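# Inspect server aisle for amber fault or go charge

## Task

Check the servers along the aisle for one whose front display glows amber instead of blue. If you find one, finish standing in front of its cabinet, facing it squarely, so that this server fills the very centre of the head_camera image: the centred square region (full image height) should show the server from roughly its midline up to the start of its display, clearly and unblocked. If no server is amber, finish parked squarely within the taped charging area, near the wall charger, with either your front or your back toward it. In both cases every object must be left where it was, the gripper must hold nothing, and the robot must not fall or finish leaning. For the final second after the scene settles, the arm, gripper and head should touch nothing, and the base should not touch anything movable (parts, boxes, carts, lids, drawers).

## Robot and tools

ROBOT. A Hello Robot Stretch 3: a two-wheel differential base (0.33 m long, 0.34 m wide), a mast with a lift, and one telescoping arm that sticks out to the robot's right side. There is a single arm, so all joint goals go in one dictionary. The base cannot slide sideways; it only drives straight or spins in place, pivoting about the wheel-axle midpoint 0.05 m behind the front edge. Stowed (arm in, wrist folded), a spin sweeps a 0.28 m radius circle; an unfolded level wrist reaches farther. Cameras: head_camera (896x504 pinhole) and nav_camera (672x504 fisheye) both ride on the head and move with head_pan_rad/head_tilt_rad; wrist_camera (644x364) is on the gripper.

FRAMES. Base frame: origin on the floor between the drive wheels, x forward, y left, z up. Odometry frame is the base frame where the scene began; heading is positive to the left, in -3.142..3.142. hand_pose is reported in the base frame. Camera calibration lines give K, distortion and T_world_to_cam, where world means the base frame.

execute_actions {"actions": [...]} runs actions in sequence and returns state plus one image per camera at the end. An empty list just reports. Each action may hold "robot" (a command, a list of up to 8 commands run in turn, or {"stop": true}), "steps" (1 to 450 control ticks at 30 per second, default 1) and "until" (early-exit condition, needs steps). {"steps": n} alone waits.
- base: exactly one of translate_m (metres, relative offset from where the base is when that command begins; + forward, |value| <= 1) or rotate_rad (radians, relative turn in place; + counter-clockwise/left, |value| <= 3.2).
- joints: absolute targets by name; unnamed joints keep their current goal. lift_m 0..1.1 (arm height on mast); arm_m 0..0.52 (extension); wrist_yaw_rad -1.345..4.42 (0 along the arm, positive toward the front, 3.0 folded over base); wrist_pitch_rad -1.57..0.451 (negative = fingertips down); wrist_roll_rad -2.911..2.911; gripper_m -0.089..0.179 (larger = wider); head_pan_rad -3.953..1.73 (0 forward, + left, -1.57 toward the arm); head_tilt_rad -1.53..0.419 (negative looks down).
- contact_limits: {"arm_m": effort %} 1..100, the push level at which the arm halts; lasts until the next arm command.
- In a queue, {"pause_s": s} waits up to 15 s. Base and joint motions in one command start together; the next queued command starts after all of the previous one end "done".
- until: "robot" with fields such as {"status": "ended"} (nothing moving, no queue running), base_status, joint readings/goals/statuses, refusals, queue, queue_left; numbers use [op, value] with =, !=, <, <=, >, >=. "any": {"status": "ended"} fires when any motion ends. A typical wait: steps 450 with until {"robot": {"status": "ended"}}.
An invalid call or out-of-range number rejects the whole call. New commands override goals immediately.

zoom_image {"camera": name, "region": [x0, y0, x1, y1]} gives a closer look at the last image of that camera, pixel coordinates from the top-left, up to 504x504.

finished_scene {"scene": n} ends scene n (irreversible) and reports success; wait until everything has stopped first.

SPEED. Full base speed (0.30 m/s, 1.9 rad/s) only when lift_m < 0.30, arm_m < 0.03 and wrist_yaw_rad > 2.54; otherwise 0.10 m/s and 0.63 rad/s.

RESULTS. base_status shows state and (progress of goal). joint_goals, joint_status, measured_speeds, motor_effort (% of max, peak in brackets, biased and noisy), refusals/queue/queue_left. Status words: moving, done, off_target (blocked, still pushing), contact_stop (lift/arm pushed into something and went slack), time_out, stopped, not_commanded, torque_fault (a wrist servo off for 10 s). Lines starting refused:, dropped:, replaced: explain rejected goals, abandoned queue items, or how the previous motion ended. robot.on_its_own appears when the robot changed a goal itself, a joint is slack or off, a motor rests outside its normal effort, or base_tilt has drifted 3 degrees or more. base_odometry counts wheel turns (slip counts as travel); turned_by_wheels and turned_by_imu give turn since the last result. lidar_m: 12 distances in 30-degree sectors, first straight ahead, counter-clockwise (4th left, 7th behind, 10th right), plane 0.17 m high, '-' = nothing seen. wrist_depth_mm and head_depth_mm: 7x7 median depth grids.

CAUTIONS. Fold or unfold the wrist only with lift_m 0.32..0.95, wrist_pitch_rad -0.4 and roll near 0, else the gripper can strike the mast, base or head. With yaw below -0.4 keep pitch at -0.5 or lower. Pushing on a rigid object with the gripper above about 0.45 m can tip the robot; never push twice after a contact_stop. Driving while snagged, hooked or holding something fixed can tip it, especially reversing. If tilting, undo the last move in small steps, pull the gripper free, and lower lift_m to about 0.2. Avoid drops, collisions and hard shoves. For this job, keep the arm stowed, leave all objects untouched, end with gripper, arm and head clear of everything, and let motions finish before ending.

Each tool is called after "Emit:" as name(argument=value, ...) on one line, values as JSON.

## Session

Emit:
execute_actions(actions=[])

Scene clock: 0.00 s.
robot.base_odometry: x=+0.000 y=+0.000 heading=+0.000 (m, m, rad; robot's odometry frame)
robot.turned_by_wheels: +0.000 (rad since the last result)
robot.turned_by_imu: +0.000 (rad since the last result)
robot.base_tilt: forward=+0.5 right=+2.6 (deg)
robot.lidar_m: 0.81 0.99 1.44 1.11 0.83 0.81 0.85 1.20 2.19 1.25 1.61 1.72
robot.head_depth_mm: 1769 1326 1477 1517 1561 1604 1628 / 1073 1147 1170 1193 1201 1202 1218 / 936 955 967 983 1001 1015 1036 / 767 764 769 768 770 773 771 / 828 824 819 816 812 812 806 / 903 898 892 892 882 878 877 / 985 978 975 971 965 963 952
robot.base_status: not_commanded
robot.joint_positions: lift_m=+0.426 arm_m=+0.000 wrist_yaw_rad=+2.950 wrist_pitch_rad=-0.528 wrist_roll_rad=-0.002 gripper_m=+0.037 head_pan_rad=+0.016 head_tilt_rad=+0.015
robot.joint_goals: lift_m=+0.426 arm_m=+0.000 wrist_yaw_rad=+2.950 wrist_pitch_rad=-0.528 wrist_roll_rad=-0.002 gripper_m=+0.037 head_pan_rad=+0.016 head_tilt_rad=+0.015
robot.joint_status: lift_m=not_commanded arm_m=not_commanded wrist_yaw_rad=not_commanded wrist_pitch_rad=not_commanded wrist_roll_rad=not_commanded gripper_m=not_commanded head_pan_rad=not_commanded head_tilt_rad=not_commanded
robot.measured_speeds: translate_m=+0.000 rotate_rad=+0.000 lift_m=+0.000 arm_m=+0.000 wrist_yaw_rad=+0.000 wrist_pitch_rad=+0.000 wrist_roll_rad=+0.000 head_pan_rad=+0.000 head_tilt_rad=+0.000
robot: refusals=0 queue=idle queue_left=0
robot.motor_effort: left_wheel=+0 right_wheel=+1 lift_m=+21 arm_m=+0 wrist_yaw_rad=+0 wrist_pitch_rad=+6 wrist_roll_rad=+0 gripper_m=+0 head_pan_rad=+0 head_tilt_rad=+2 (%)
robot.hand_pose: x=+0.0187 y=+0.0606 z=+0.4143 quat_wxyz=(+0.249, +0.696, +0.119, +0.663) (m; robot's base frame)
robot.wrist_depth_mm: - - - - - - - / 705 - - - - - - / 753 - - - - - - / 777 - 894 890 901 895 905 / 733 720 764 739 733 739 740 / 627 615 - 633 640 631 629 / 542 554 - 541 536 542 548
pictures: head_camera (sideways: a quarter turn clockwise sets it upright), nav_camera (sideways: a quarter turn counterclockwise sets it upright), wrist_camera
camera_calibration (this result's frames):
head_camera: T_world_to_cam=[[0.019759, -0.0520972, -0.998447, 1.32681], [-0.0433533, 0.997658, -0.052914, 0.0745126], [0.998864, 0.0443314, 0.0174541, -0.0708629], [0, 0, 0, 1]] pos_world=[0.0477965, -0.00207369, 1.32993]
nav_camera: T_world_to_cam=[[0.00787097, -0.0440999, 0.998996, -1.25613], [-0.0166357, -0.998895, -0.0439643, 0.112716], [0.999831, -0.016273, -0.00859591, -0.0377877], [0, 0, 0, 1]] pos_world=[0.0495434, 0.0565816, 1.2595]
wrist_camera: T_world_to_cam=[[0.970008, -0.243062, 0.00212969, -0.0140016], [-0.146368, -0.591071, -0.793228, 0.4075], [0.194063, 0.769126, -0.60892, 0.370809], [0, 0, 0, 1]] pos_world=[0.00126623, -0.0477409, 0.549064]
Images, in order (width x height): head_camera 896x504, nav_camera 672x504, wrist_camera 644x364.

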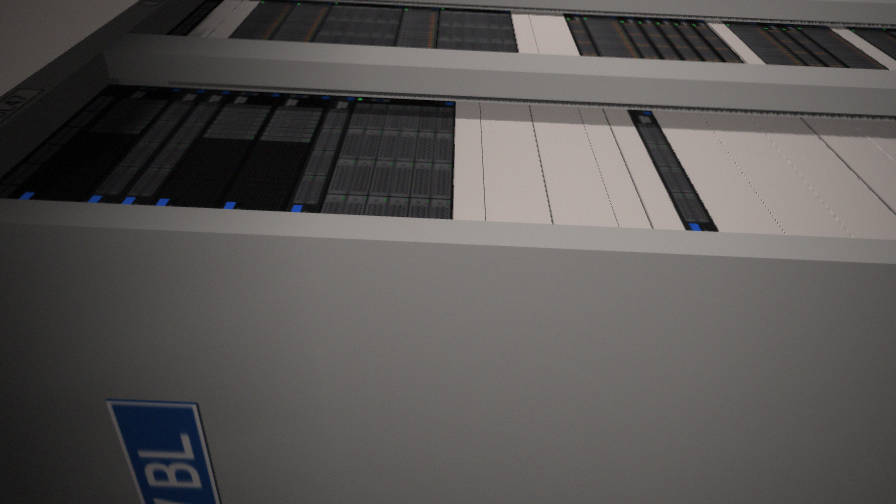

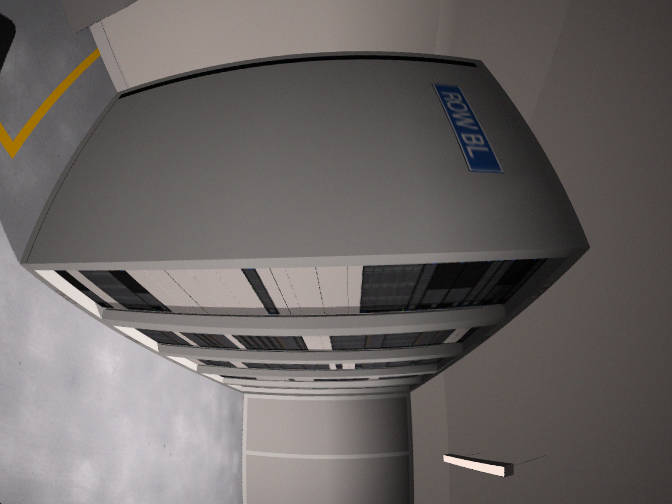

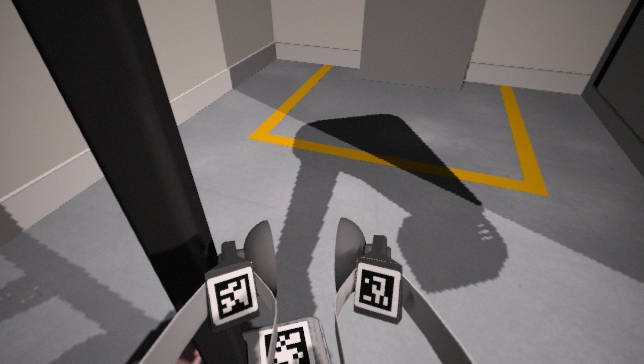

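Emit:
execute_actions(actions=[{"robot":[{"base":{"rotate_rad":-0.8},"joints":{"head_pan_rad":-0.6,"head_tilt_rad":-0.12,"lift_m":0.27}},{"base":{"translate_m":1.0}}],"steps":300,"until":{"robot":{"queue_left":["=",0],"translate_m":[">",0.5]}}}])

Emit:
execute_actions(actions=[{"robot":{"joints":{"head_pan_rad":1.3}},"steps":300,"until":{"robot":{"status":"ended"}}}])

Scene clock: 6.30 s.
robot.base_odometry: x=+0.351 y=-0.361 heading=-0.800 (m, m, rad; robot's odometry frame)
robot.turned_by_wheels: -0.800 (rad since the last result)
robot.turned_by_imu: -0.790 (rad since the last result)
robot.base_tilt: forward=+0.3 right=+1.8 (deg)
robot.lidar_m: 2.13 1.19 0.71 0.59 1.69 1.48 1.30 1.30 1.54 2.08 0.96 1.18
robot.head_depth_mm: 977 992 1012 1022 1038 1053 1070 / 1056 1079 1094 1110 1127 1152 1170 / 1086 1102 1130 1153 1195 1215 1250 / 1263 1294 1320 1344 1367 1399 1429 / 1384 1434 1477 1505 1530 1563 1597 / 1521 1522 1556 1603 1647 1688 1700 / 2314 1851 1887 1954 1999 2052 1839
robot.base_status: moving (translate_m +0.5040 of +1.0000)
robot.joint_positions: lift_m=+0.270 arm_m=+0.000 wrist_yaw_rad=+2.950 wrist_pitch_rad=-0.529 wrist_roll_rad=-0.002 gripper_m=+0.037 head_pan_rad=-0.593 head_tilt_rad=-0.119
robot.joint_goals: lift_m=+0.270 arm_m=+0.000 wrist_yaw_rad=+2.950 wrist_pitch_rad=-0.529 wrist_roll_rad=-0.002 gripper_m=+0.037 head_pan_rad=-0.600 head_tilt_rad=-0.120
robot.joint_status: lift_m=done arm_m=not_commanded wrist_yaw_rad=not_commanded wrist_pitch_rad=not_commanded wrist_roll_rad=not_commanded gripper_m=not_commanded head_pan_rad=done head_tilt_rad=done
robot.measured_speeds: translate_m=+0.294 rotate_rad=+0.000 lift_m=+0.000 arm_m=+0.000 wrist_yaw_rad=+0.000 wrist_pitch_rad=+0.000 wrist_roll_rad=+0.000 head_pan_rad=+0.000 head_tilt_rad=+0.000
robot: refusals=0 queue=running queue_left=0
robot.motor_effort: left_wheel=+5(13) right_wheel=+1(10) lift_m=+18(18) arm_m=+0(0) wrist_yaw_rad=+0(0) wrist_pitch_rad=+7(7) wrist_roll_rad=+0(0) gripper_m=+1(1) head_pan_rad=-4(33) head_tilt_rad=-1(15) (%)
robot.hand_pose: x=+0.0186 y=+0.0605 z=+0.2587 quat_wxyz=(+0.250, +0.696, +0.119, +0.663) (m; robot's base frame)
robot.wrist_depth_mm: - - 826 687 815 912 - / - - 961 755 845 989 - / 807 - 785 747 818 824 808 / 620 - 635 643 640 642 639 / 518 511 540 544 520 526 528 / 459 - - - 456 442 447 / - - - - 384 389 390
pictures: head_camera (sideways: a quarter turn clockwise sets it upright), nav_camera (sideways: a quarter turn counterclockwise sets it upright), wrist_camera
camera_calibration (this result's frames):
head_camera: T_world_to_cam=[[-0.124042, 0.0204538, -0.992066, 1.3192], [0.529681, 0.846794, -0.0487693, 0.0656124], [0.839078, -0.531528, -0.115872, 0.103679], [0, 0, 0, 1]] pos_world=[0.0418883, -0.0274348, 1.32395]
nav_camera: T_world_to_cam=[[0.0915233, -0.115066, 0.989133, -1.24363], [-0.589844, -0.806563, -0.0392503, 0.110068], [0.802314, -0.579842, -0.141691, 0.136678], [0, 0, 0, 1]] pos_world=[0.069085, 0.0249294, 1.2538]
wrist_camera: T_world_to_cam=[[0.970008, -0.243062, 0.00216929, -0.0136876], [-0.14648, -0.591648, -0.792778, 0.283926], [0.193977, 0.768683, -0.609507, 0.276334], [0, 0, 0, 1]] pos_world=[0.00126416, -0.047756, 0.393547]
Images, in order (width x height): head_camera 896x504, nav_camera 672x504, wrist_camera 644x364.

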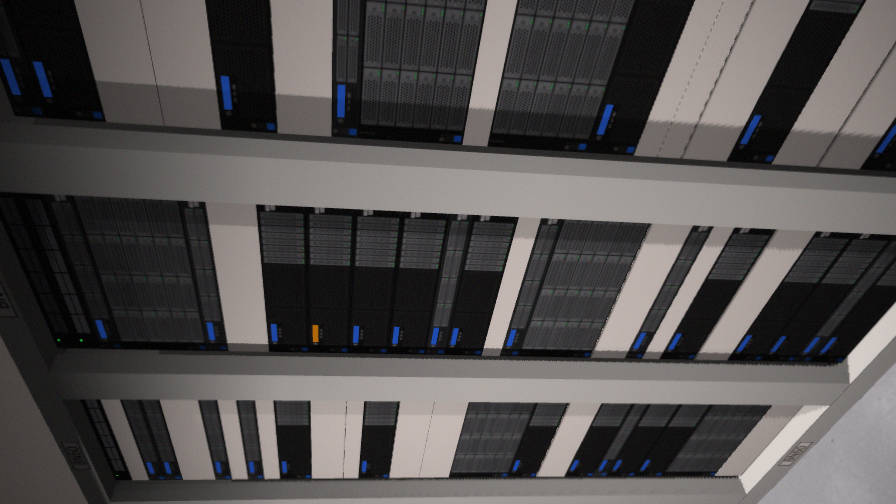

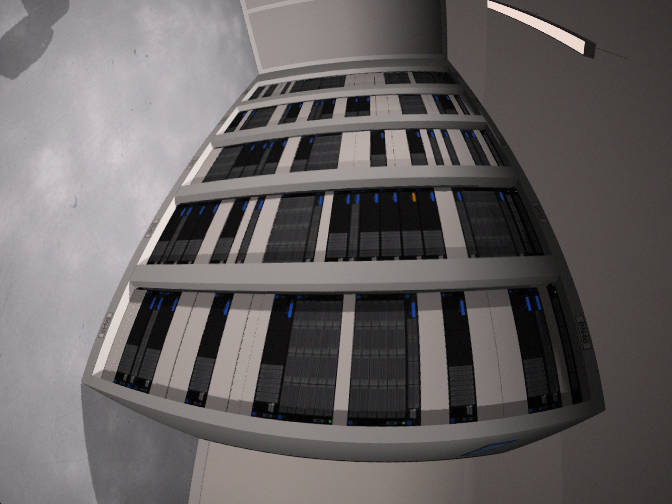

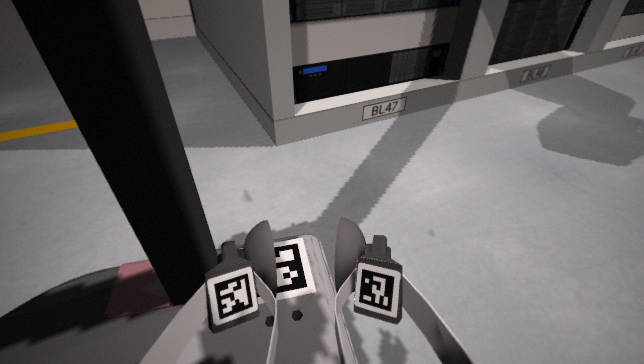

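Scene clock: 9.03 s.
robot.base_odometry: x=+0.697 y=-0.717 heading=-0.800 (m, m, rad; robot's odometry frame)
robot.turned_by_wheels: +0.000 (rad since the last result)
robot.turned_by_imu: +0.003 (rad since the last result)
robot.base_tilt: forward=+0.3 right=+2.6 (deg)
robot.lidar_m: 1.89 1.40 0.83 0.72 0.74 1.97 1.79 1.79 2.11 0.87 0.87 1.04
robot.head_depth_mm: 845 873 906 941 976 1009 1055 / 801 825 848 880 917 950 983 / 758 780 808 832 859 891 923 / 721 741 763 789 811 841 867 / 631 649 665 685 705 728 753 / 661 672 688 706 724 747 767 / 634 645 661 678 697 719 736
robot.base_status: done (translate_m +1.0000 of +1.0000)
robot.joint_positions: lift_m=+0.270 arm_m=+0.000 wrist_yaw_rad=+2.950 wrist_pitch_rad=-0.529 wrist_roll_rad=-0.002 gripper_m=+0.037 head_pan_rad=+1.293 head_tilt_rad=-0.119
robot.joint_goals: lift_m=+0.270 arm_m=+0.000 wrist_yaw_rad=+2.950 wrist_pitch_rad=-0.529 wrist_roll_rad=-0.002 gripper_m=+0.037 head_pan_rad=+1.300 head_tilt_rad=-0.120
robot.joint_status: lift_m=done arm_m=not_commanded wrist_yaw_rad=not_commanded wrist_pitch_rad=not_commanded wrist_roll_rad=not_commanded gripper_m=not_commanded head_pan_rad=done head_tilt_rad=done
robot.measured_speeds: translate_m=+0.000 rotate_rad=+0.000 lift_m=+0.000 arm_m=+0.000 wrist_yaw_rad=+0.000 wrist_pitch_rad=+0.000 wrist_roll_rad=+0.000 head_pan_rad=+0.000 head_tilt_rad=+0.000
robot: refusals=0 queue=done queue_left=0
robot.motor_effort: left_wheel=+3(5) right_wheel=-2(7) lift_m=+18(18) arm_m=+0(0) wrist_yaw_rad=+0(0) wrist_pitch_rad=+7(7) wrist_roll_rad=+0(0) gripper_m=+1(0) head_pan_rad=+3(41) head_tilt_rad=-1(1) (%)
robot.hand_pose: x=+0.0186 y=+0.0605 z=+0.2587 quat_wxyz=(+0.250, +0.696, +0.119, +0.663) (m; robot's base frame)
robot.wrist_depth_mm: - 650 702 786 934 - - / 621 - 775 870 985 - - / 645 - 764 808 807 813 810 / 630 - 637 633 630 637 643 / 520 518 543 539 526 525 527 / 457 - - - 452 445 448 / - - - - 383 389 389
pictures: head_camera (sideways: a quarter turn clockwise sets it upright), nav_camera (sideways: a quarter turn counterclockwise sets it upright), wrist_camera
camera_calibration (this result's frames):
head_camera: T_world_to_cam=[[0.0190622, -0.124263, -0.992066, 1.31833], [-0.969386, 0.240649, -0.0487693, 0.0747568], [0.244799, 0.962625, -0.115872, 0.107304], [0, 0, 0, 1]] pos_world=[0.0210699, 0.0425367, 1.32395]
nav_camera: T_world_to_cam=[[0.0809708, 0.122721, 0.989133, -1.24356], [0.949819, -0.310328, -0.0392503, 0.100676], [0.302139, 0.942675, -0.14169, 0.139729], [0, 0, 0, 1]] pos_world=[-0.0371499, 0.0521347, 1.2538]
wrist_camera: T_world_to_cam=[[0.970008, -0.243061, 0.00216948, -0.0136877], [-0.14648, -0.591648, -0.792778, 0.283926], [0.193977, 0.768683, -0.609507, 0.276334], [0, 0, 0, 1]] pos_world=[0.00126415, -0.0477561, 0.393547]
Images, in order (width x height): head_camera 896x504, nav_camera 672x504, wrist_camera 644x364.

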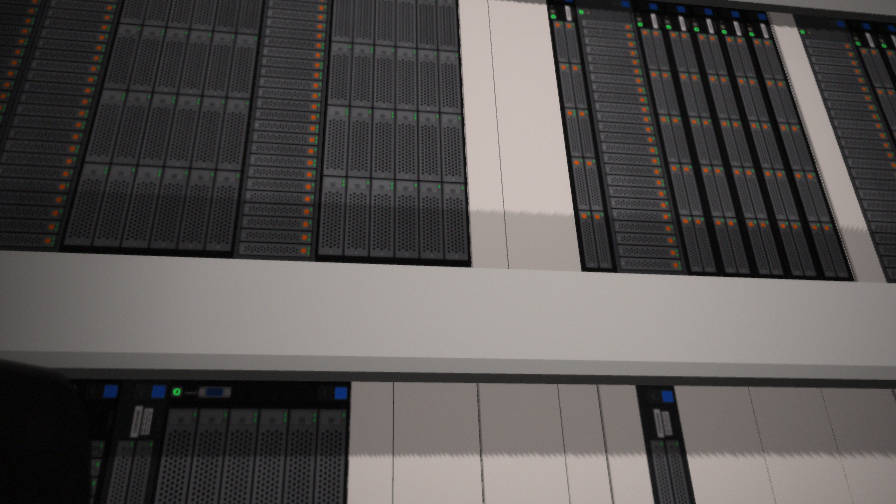

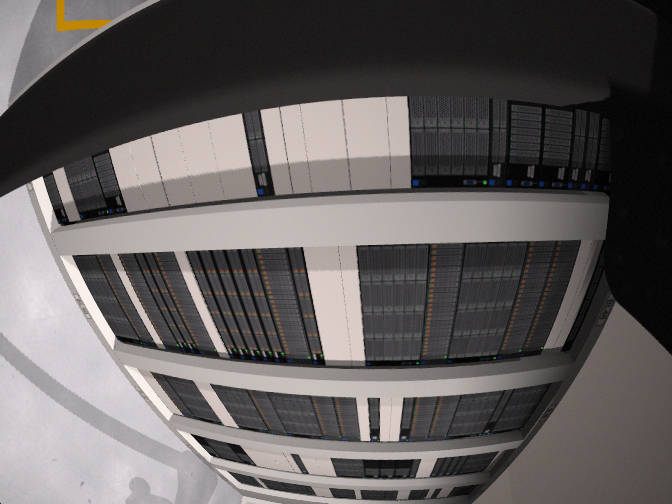

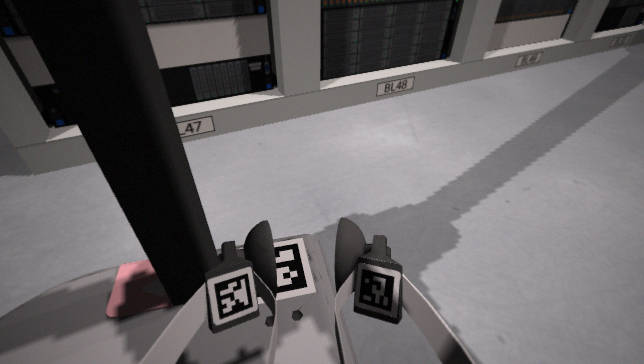

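Emit:
execute_actions(actions=[{"robot":{"base":{"translate_m":0.66},"joints":{"head_pan_rad":-1.39,"head_tilt_rad":0.05}},"steps":300,"until":{"robot":{"status":"ended"}}}])

Scene clock: 18.20 s.
robot.base_odometry: x=+1.157 y=-1.191 heading=-0.800 (m, m, rad; robot's odometry frame)
robot.turned_by_wheels: +0.000 (rad since the last result)
robot.turned_by_imu: +0.005 (rad since the last result)
robot.base_tilt: forward=+0.3 right=+2.5 (deg)
robot.lidar_m: 1.56 1.63 1.00 0.85 0.89 1.05 2.44 2.43 0.77 0.74 0.71 0.88
robot.head_depth_mm: 695 693 692 691 688 688 685 / 693 692 692 691 684 687 685 / 695 691 691 689 688 685 685 / 693 690 689 689 687 685 684 / 692 690 690 687 686 683 683 / 692 690 690 689 686 684 684 / 633 632 631 632 651 672 683
robot.base_status: done (translate_m +0.6600 of +0.6600)
robot.joint_positions: lift_m=+0.270 arm_m=+0.000 wrist_yaw_rad=+2.950 wrist_pitch_rad=-0.529 wrist_roll_rad=-0.002 gripper_m=+0.037 head_pan_rad=-1.383 head_tilt_rad=+0.037
robot.joint_goals: lift_m=+0.270 arm_m=+0.000 wrist_yaw_rad=+2.950 wrist_pitch_rad=-0.529 wrist_roll_rad=-0.002 gripper_m=+0.037 head_pan_rad=-1.390 head_tilt_rad=+0.050
robot.joint_status: lift_m=done arm_m=not_commanded wrist_yaw_rad=not_commanded wrist_pitch_rad=not_commanded wrist_roll_rad=not_commanded gripper_m=not_commanded head_pan_rad=done head_tilt_rad=done
robot.measured_speeds: translate_m=+0.000 rotate_rad=+0.000 lift_m=+0.000 arm_m=+0.000 wrist_yaw_rad=+0.000 wrist_pitch_rad=+0.000 wrist_roll_rad=+0.000 head_pan_rad=+0.000 head_tilt_rad=+0.000
robot: refusals=0 queue=done queue_left=0
robot.motor_effort: left_wheel=+2(12) right_wheel=-1(5) lift_m=+18(18) arm_m=+0(0) wrist_yaw_rad=+1(0) wrist_pitch_rad=+7(7) wrist_roll_rad=+0(0) gripper_m=+1(0) head_pan_rad=-3(39) head_tilt_rad=+7(20) (%)
robot.hand_pose: x=+0.0186 y=+0.0605 z=+0.2587 quat_wxyz=(+0.250, +0.696, +0.119, +0.663) (m; robot's base frame)
robot.wrist_depth_mm: - 782 829 969 - - - / 715 - 901 967 - - - / 727 - 802 818 823 812 809 / 630 - 632 631 636 637 639 / 520 513 539 541 528 526 523 / 458 - - - 453 447 448 / - - - - 381 389 389
pictures: head_camera (sideways: a quarter turn clockwise sets it upright), nav_camera (sideways: a quarter turn counterclockwise sets it upright), wrist_camera
camera_calibration (this result's frames):
head_camera: T_world_to_cam=[[-0.0439104, -0.0496569, -0.997801, 1.32638], [0.975768, 0.212167, -0.0534996, 0.0690599], [0.214357, -0.975971, 0.0391373, -0.0943073], [0, 0, 0, 1]] pos_world=[0.011071, -0.0408294, 1.33085]
nav_camera: T_world_to_cam=[[-0.0461489, 0.00600319, 0.998917, -1.25573], [-0.986849, -0.155352, -0.0446578, 0.119539], [0.154915, -0.987841, 0.0130936, -0.0608711], [0, 0, 0, 1]] pos_world=[0.0694462, -0.034022, 1.2605]
wrist_camera: T_world_to_cam=[[0.970009, -0.243061, 0.00217125, -0.0136884], [-0.146485, -0.591675, -0.792757, 0.283913], [0.193973, 0.768663, -0.609534, 0.276341], [0, 0, 0, 1]] pos_world=[0.00126403, -0.0477566, 0.393543]
Images, in order (width x height): head_camera 896x504, nav_camera 672x504, wrist_camera 644x364.

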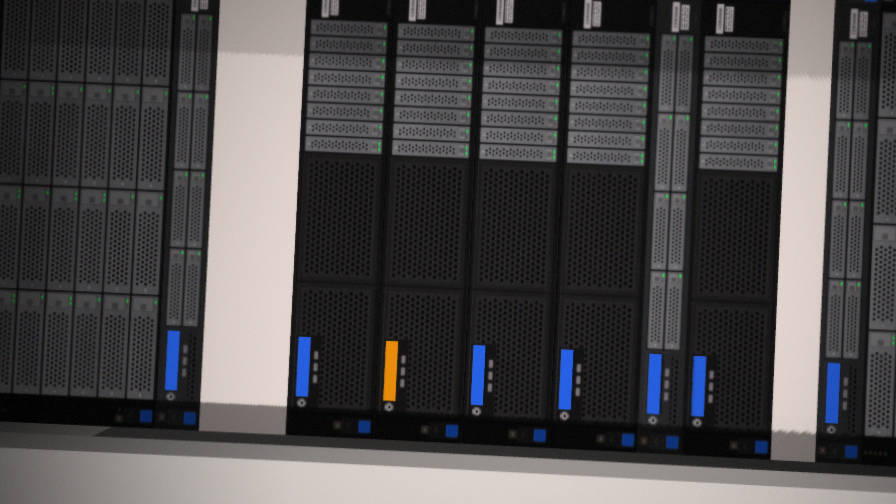

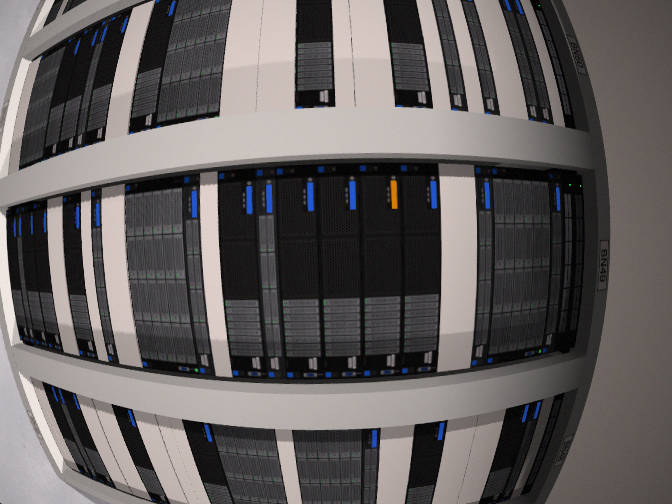

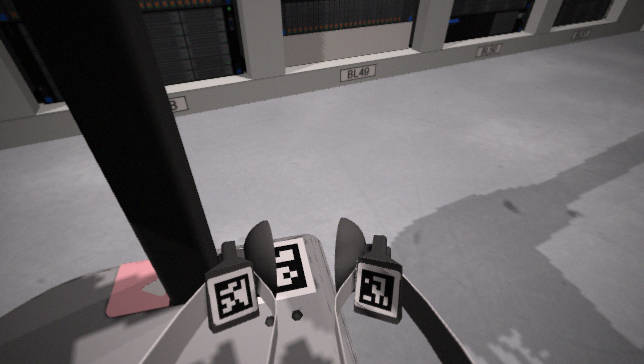

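Emit:
execute_actions(actions=[{"robot":{"joints":{"head_tilt_rad":0.082}},"steps":60,"until":{"robot":{"status":"ended"}}}])

Scene clock: 19.07 s.
robot.base_odometry: x=+1.157 y=-1.191 heading=-0.800 (m, m, rad; robot's odometry frame)
robot.turned_by_wheels: +0.000 (rad since the last result)
robot.turned_by_imu: +0.000 (rad since the last result)
robot.base_tilt: forward=+0.4 right=+2.5 (deg)
robot.lidar_m: 1.56 1.63 1.00 0.85 0.89 1.05 2.43 2.44 0.77 0.74 0.71 0.87
robot.head_depth_mm: 709 702 697 693 686 680 674 / 707 702 695 691 685 680 676 / 707 703 696 690 684 679 674 / 707 700 695 689 684 678 673 / 707 698 695 688 683 678 671 / 705 698 692 689 683 676 673 / 647 643 636 632 652 673 671
robot.base_status: done (translate_m +0.6600 of +0.6600)
robot.joint_positions: lift_m=+0.270 arm_m=+0.000 wrist_yaw_rad=+2.950 wrist_pitch_rad=-0.529 wrist_roll_rad=-0.002 gripper_m=+0.037 head_pan_rad=-1.383 head_tilt_rad=+0.068
robot.joint_goals: lift_m=+0.270 arm_m=+0.000 wrist_yaw_rad=+2.950 wrist_pitch_rad=-0.529 wrist_roll_rad=-0.002 gripper_m=+0.037 head_pan_rad=-1.390 head_tilt_rad=+0.082
robot.joint_status: lift_m=done arm_m=not_commanded wrist_yaw_rad=not_commanded wrist_pitch_rad=not_commanded wrist_roll_rad=not_commanded gripper_m=not_commanded head_pan_rad=done head_tilt_rad=done
robot.measured_speeds: translate_m=+0.000 rotate_rad=+0.000 lift_m=+0.000 arm_m=+0.000 wrist_yaw_rad=+0.000 wrist_pitch_rad=+0.000 wrist_roll_rad=+0.000 head_pan_rad=+0.000 head_tilt_rad=+0.000
robot: refusals=0 queue=done queue_left=0
robot.motor_effort: left_wheel=+2(2) right_wheel=-1(2) lift_m=+18(18) arm_m=+0(0) wrist_yaw_rad=+0(0) wrist_pitch_rad=+7(7) wrist_roll_rad=+0(0) gripper_m=+1(0) head_pan_rad=-3(4) head_tilt_rad=+6(11) (%)
robot.hand_pose: x=+0.0186 y=+0.0605 z=+0.2587 quat_wxyz=(+0.250, +0.696, +0.119, +0.663) (m; robot's base frame)
robot.wrist_depth_mm: - 764 820 964 - - - / 732 - 897 969 - - - / 727 - 803 803 803 817 800 / 623 - 639 634 635 638 646 / 520 513 540 540 530 522 527 / 457 - - - 451 448 447 / - - - - 385 391 388
pictures: head_camera (sideways: a quarter turn clockwise sets it upright), nav_camera (sideways: a quarter turn counterclockwise sets it upright), wrist_camera
camera_calibration (this result's frames):
head_camera: T_world_to_cam=[[-0.038133, -0.0800825, -0.996059, 1.32412], [0.97608, 0.210522, -0.054294, 0.0700944], [0.21404, -0.974304, 0.0701391, -0.134669], [0, 0, 0, 1]] pos_world=[0.0108994, -0.0399256, 1.33215]
nav_camera: T_world_to_cam=[[-0.0519352, 0.0364752, 0.997984, -1.25452], [-0.986588, -0.156729, -0.0456138, 0.120784], [0.154749, -0.986968, 0.0441258, -0.101272], [0, 0, 0, 1]] pos_world=[0.0696818, -0.0352629, 1.26197]
wrist_camera: T_world_to_cam=[[0.970009, -0.243061, 0.00217124, -0.0136884], [-0.146485, -0.591674, -0.792757, 0.283913], [0.193973, 0.768663, -0.609534, 0.276341], [0, 0, 0, 1]] pos_world=[0.00126403, -0.0477566, 0.393543]
Images, in order (width x height): head_camera 896x504, nav_camera 672x504, wrist_camera 644x364.

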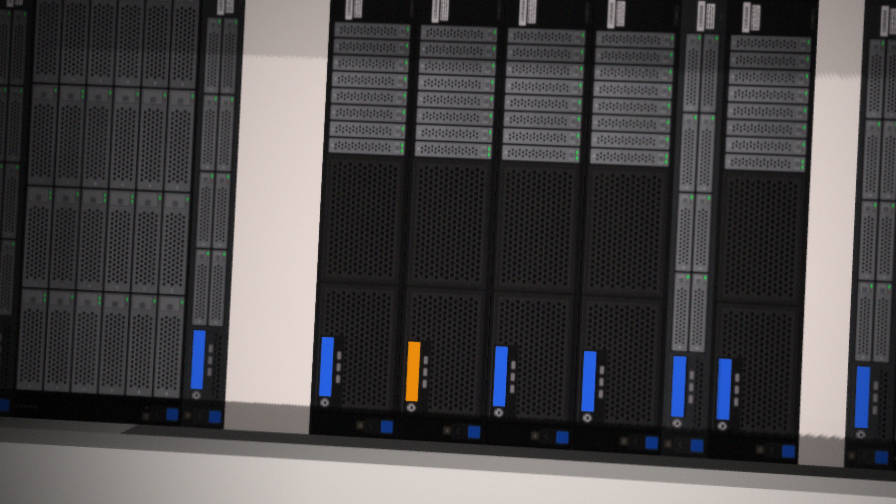

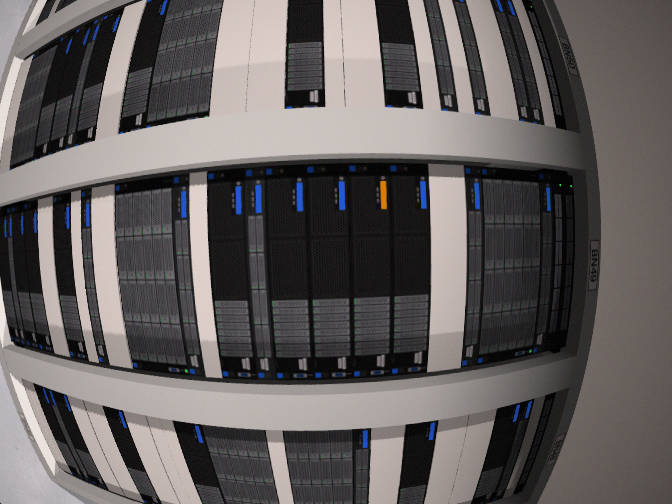

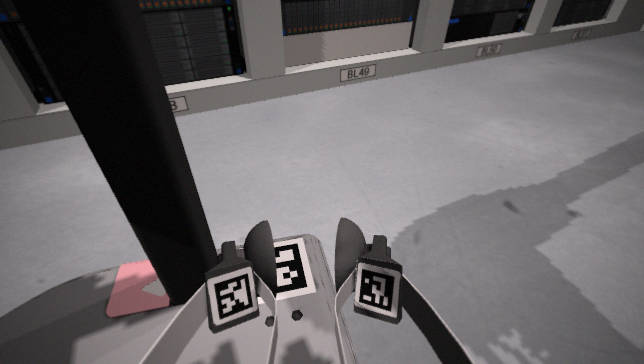

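Emit:
finished_scene(scene=2)

The scene is finished: the task was done.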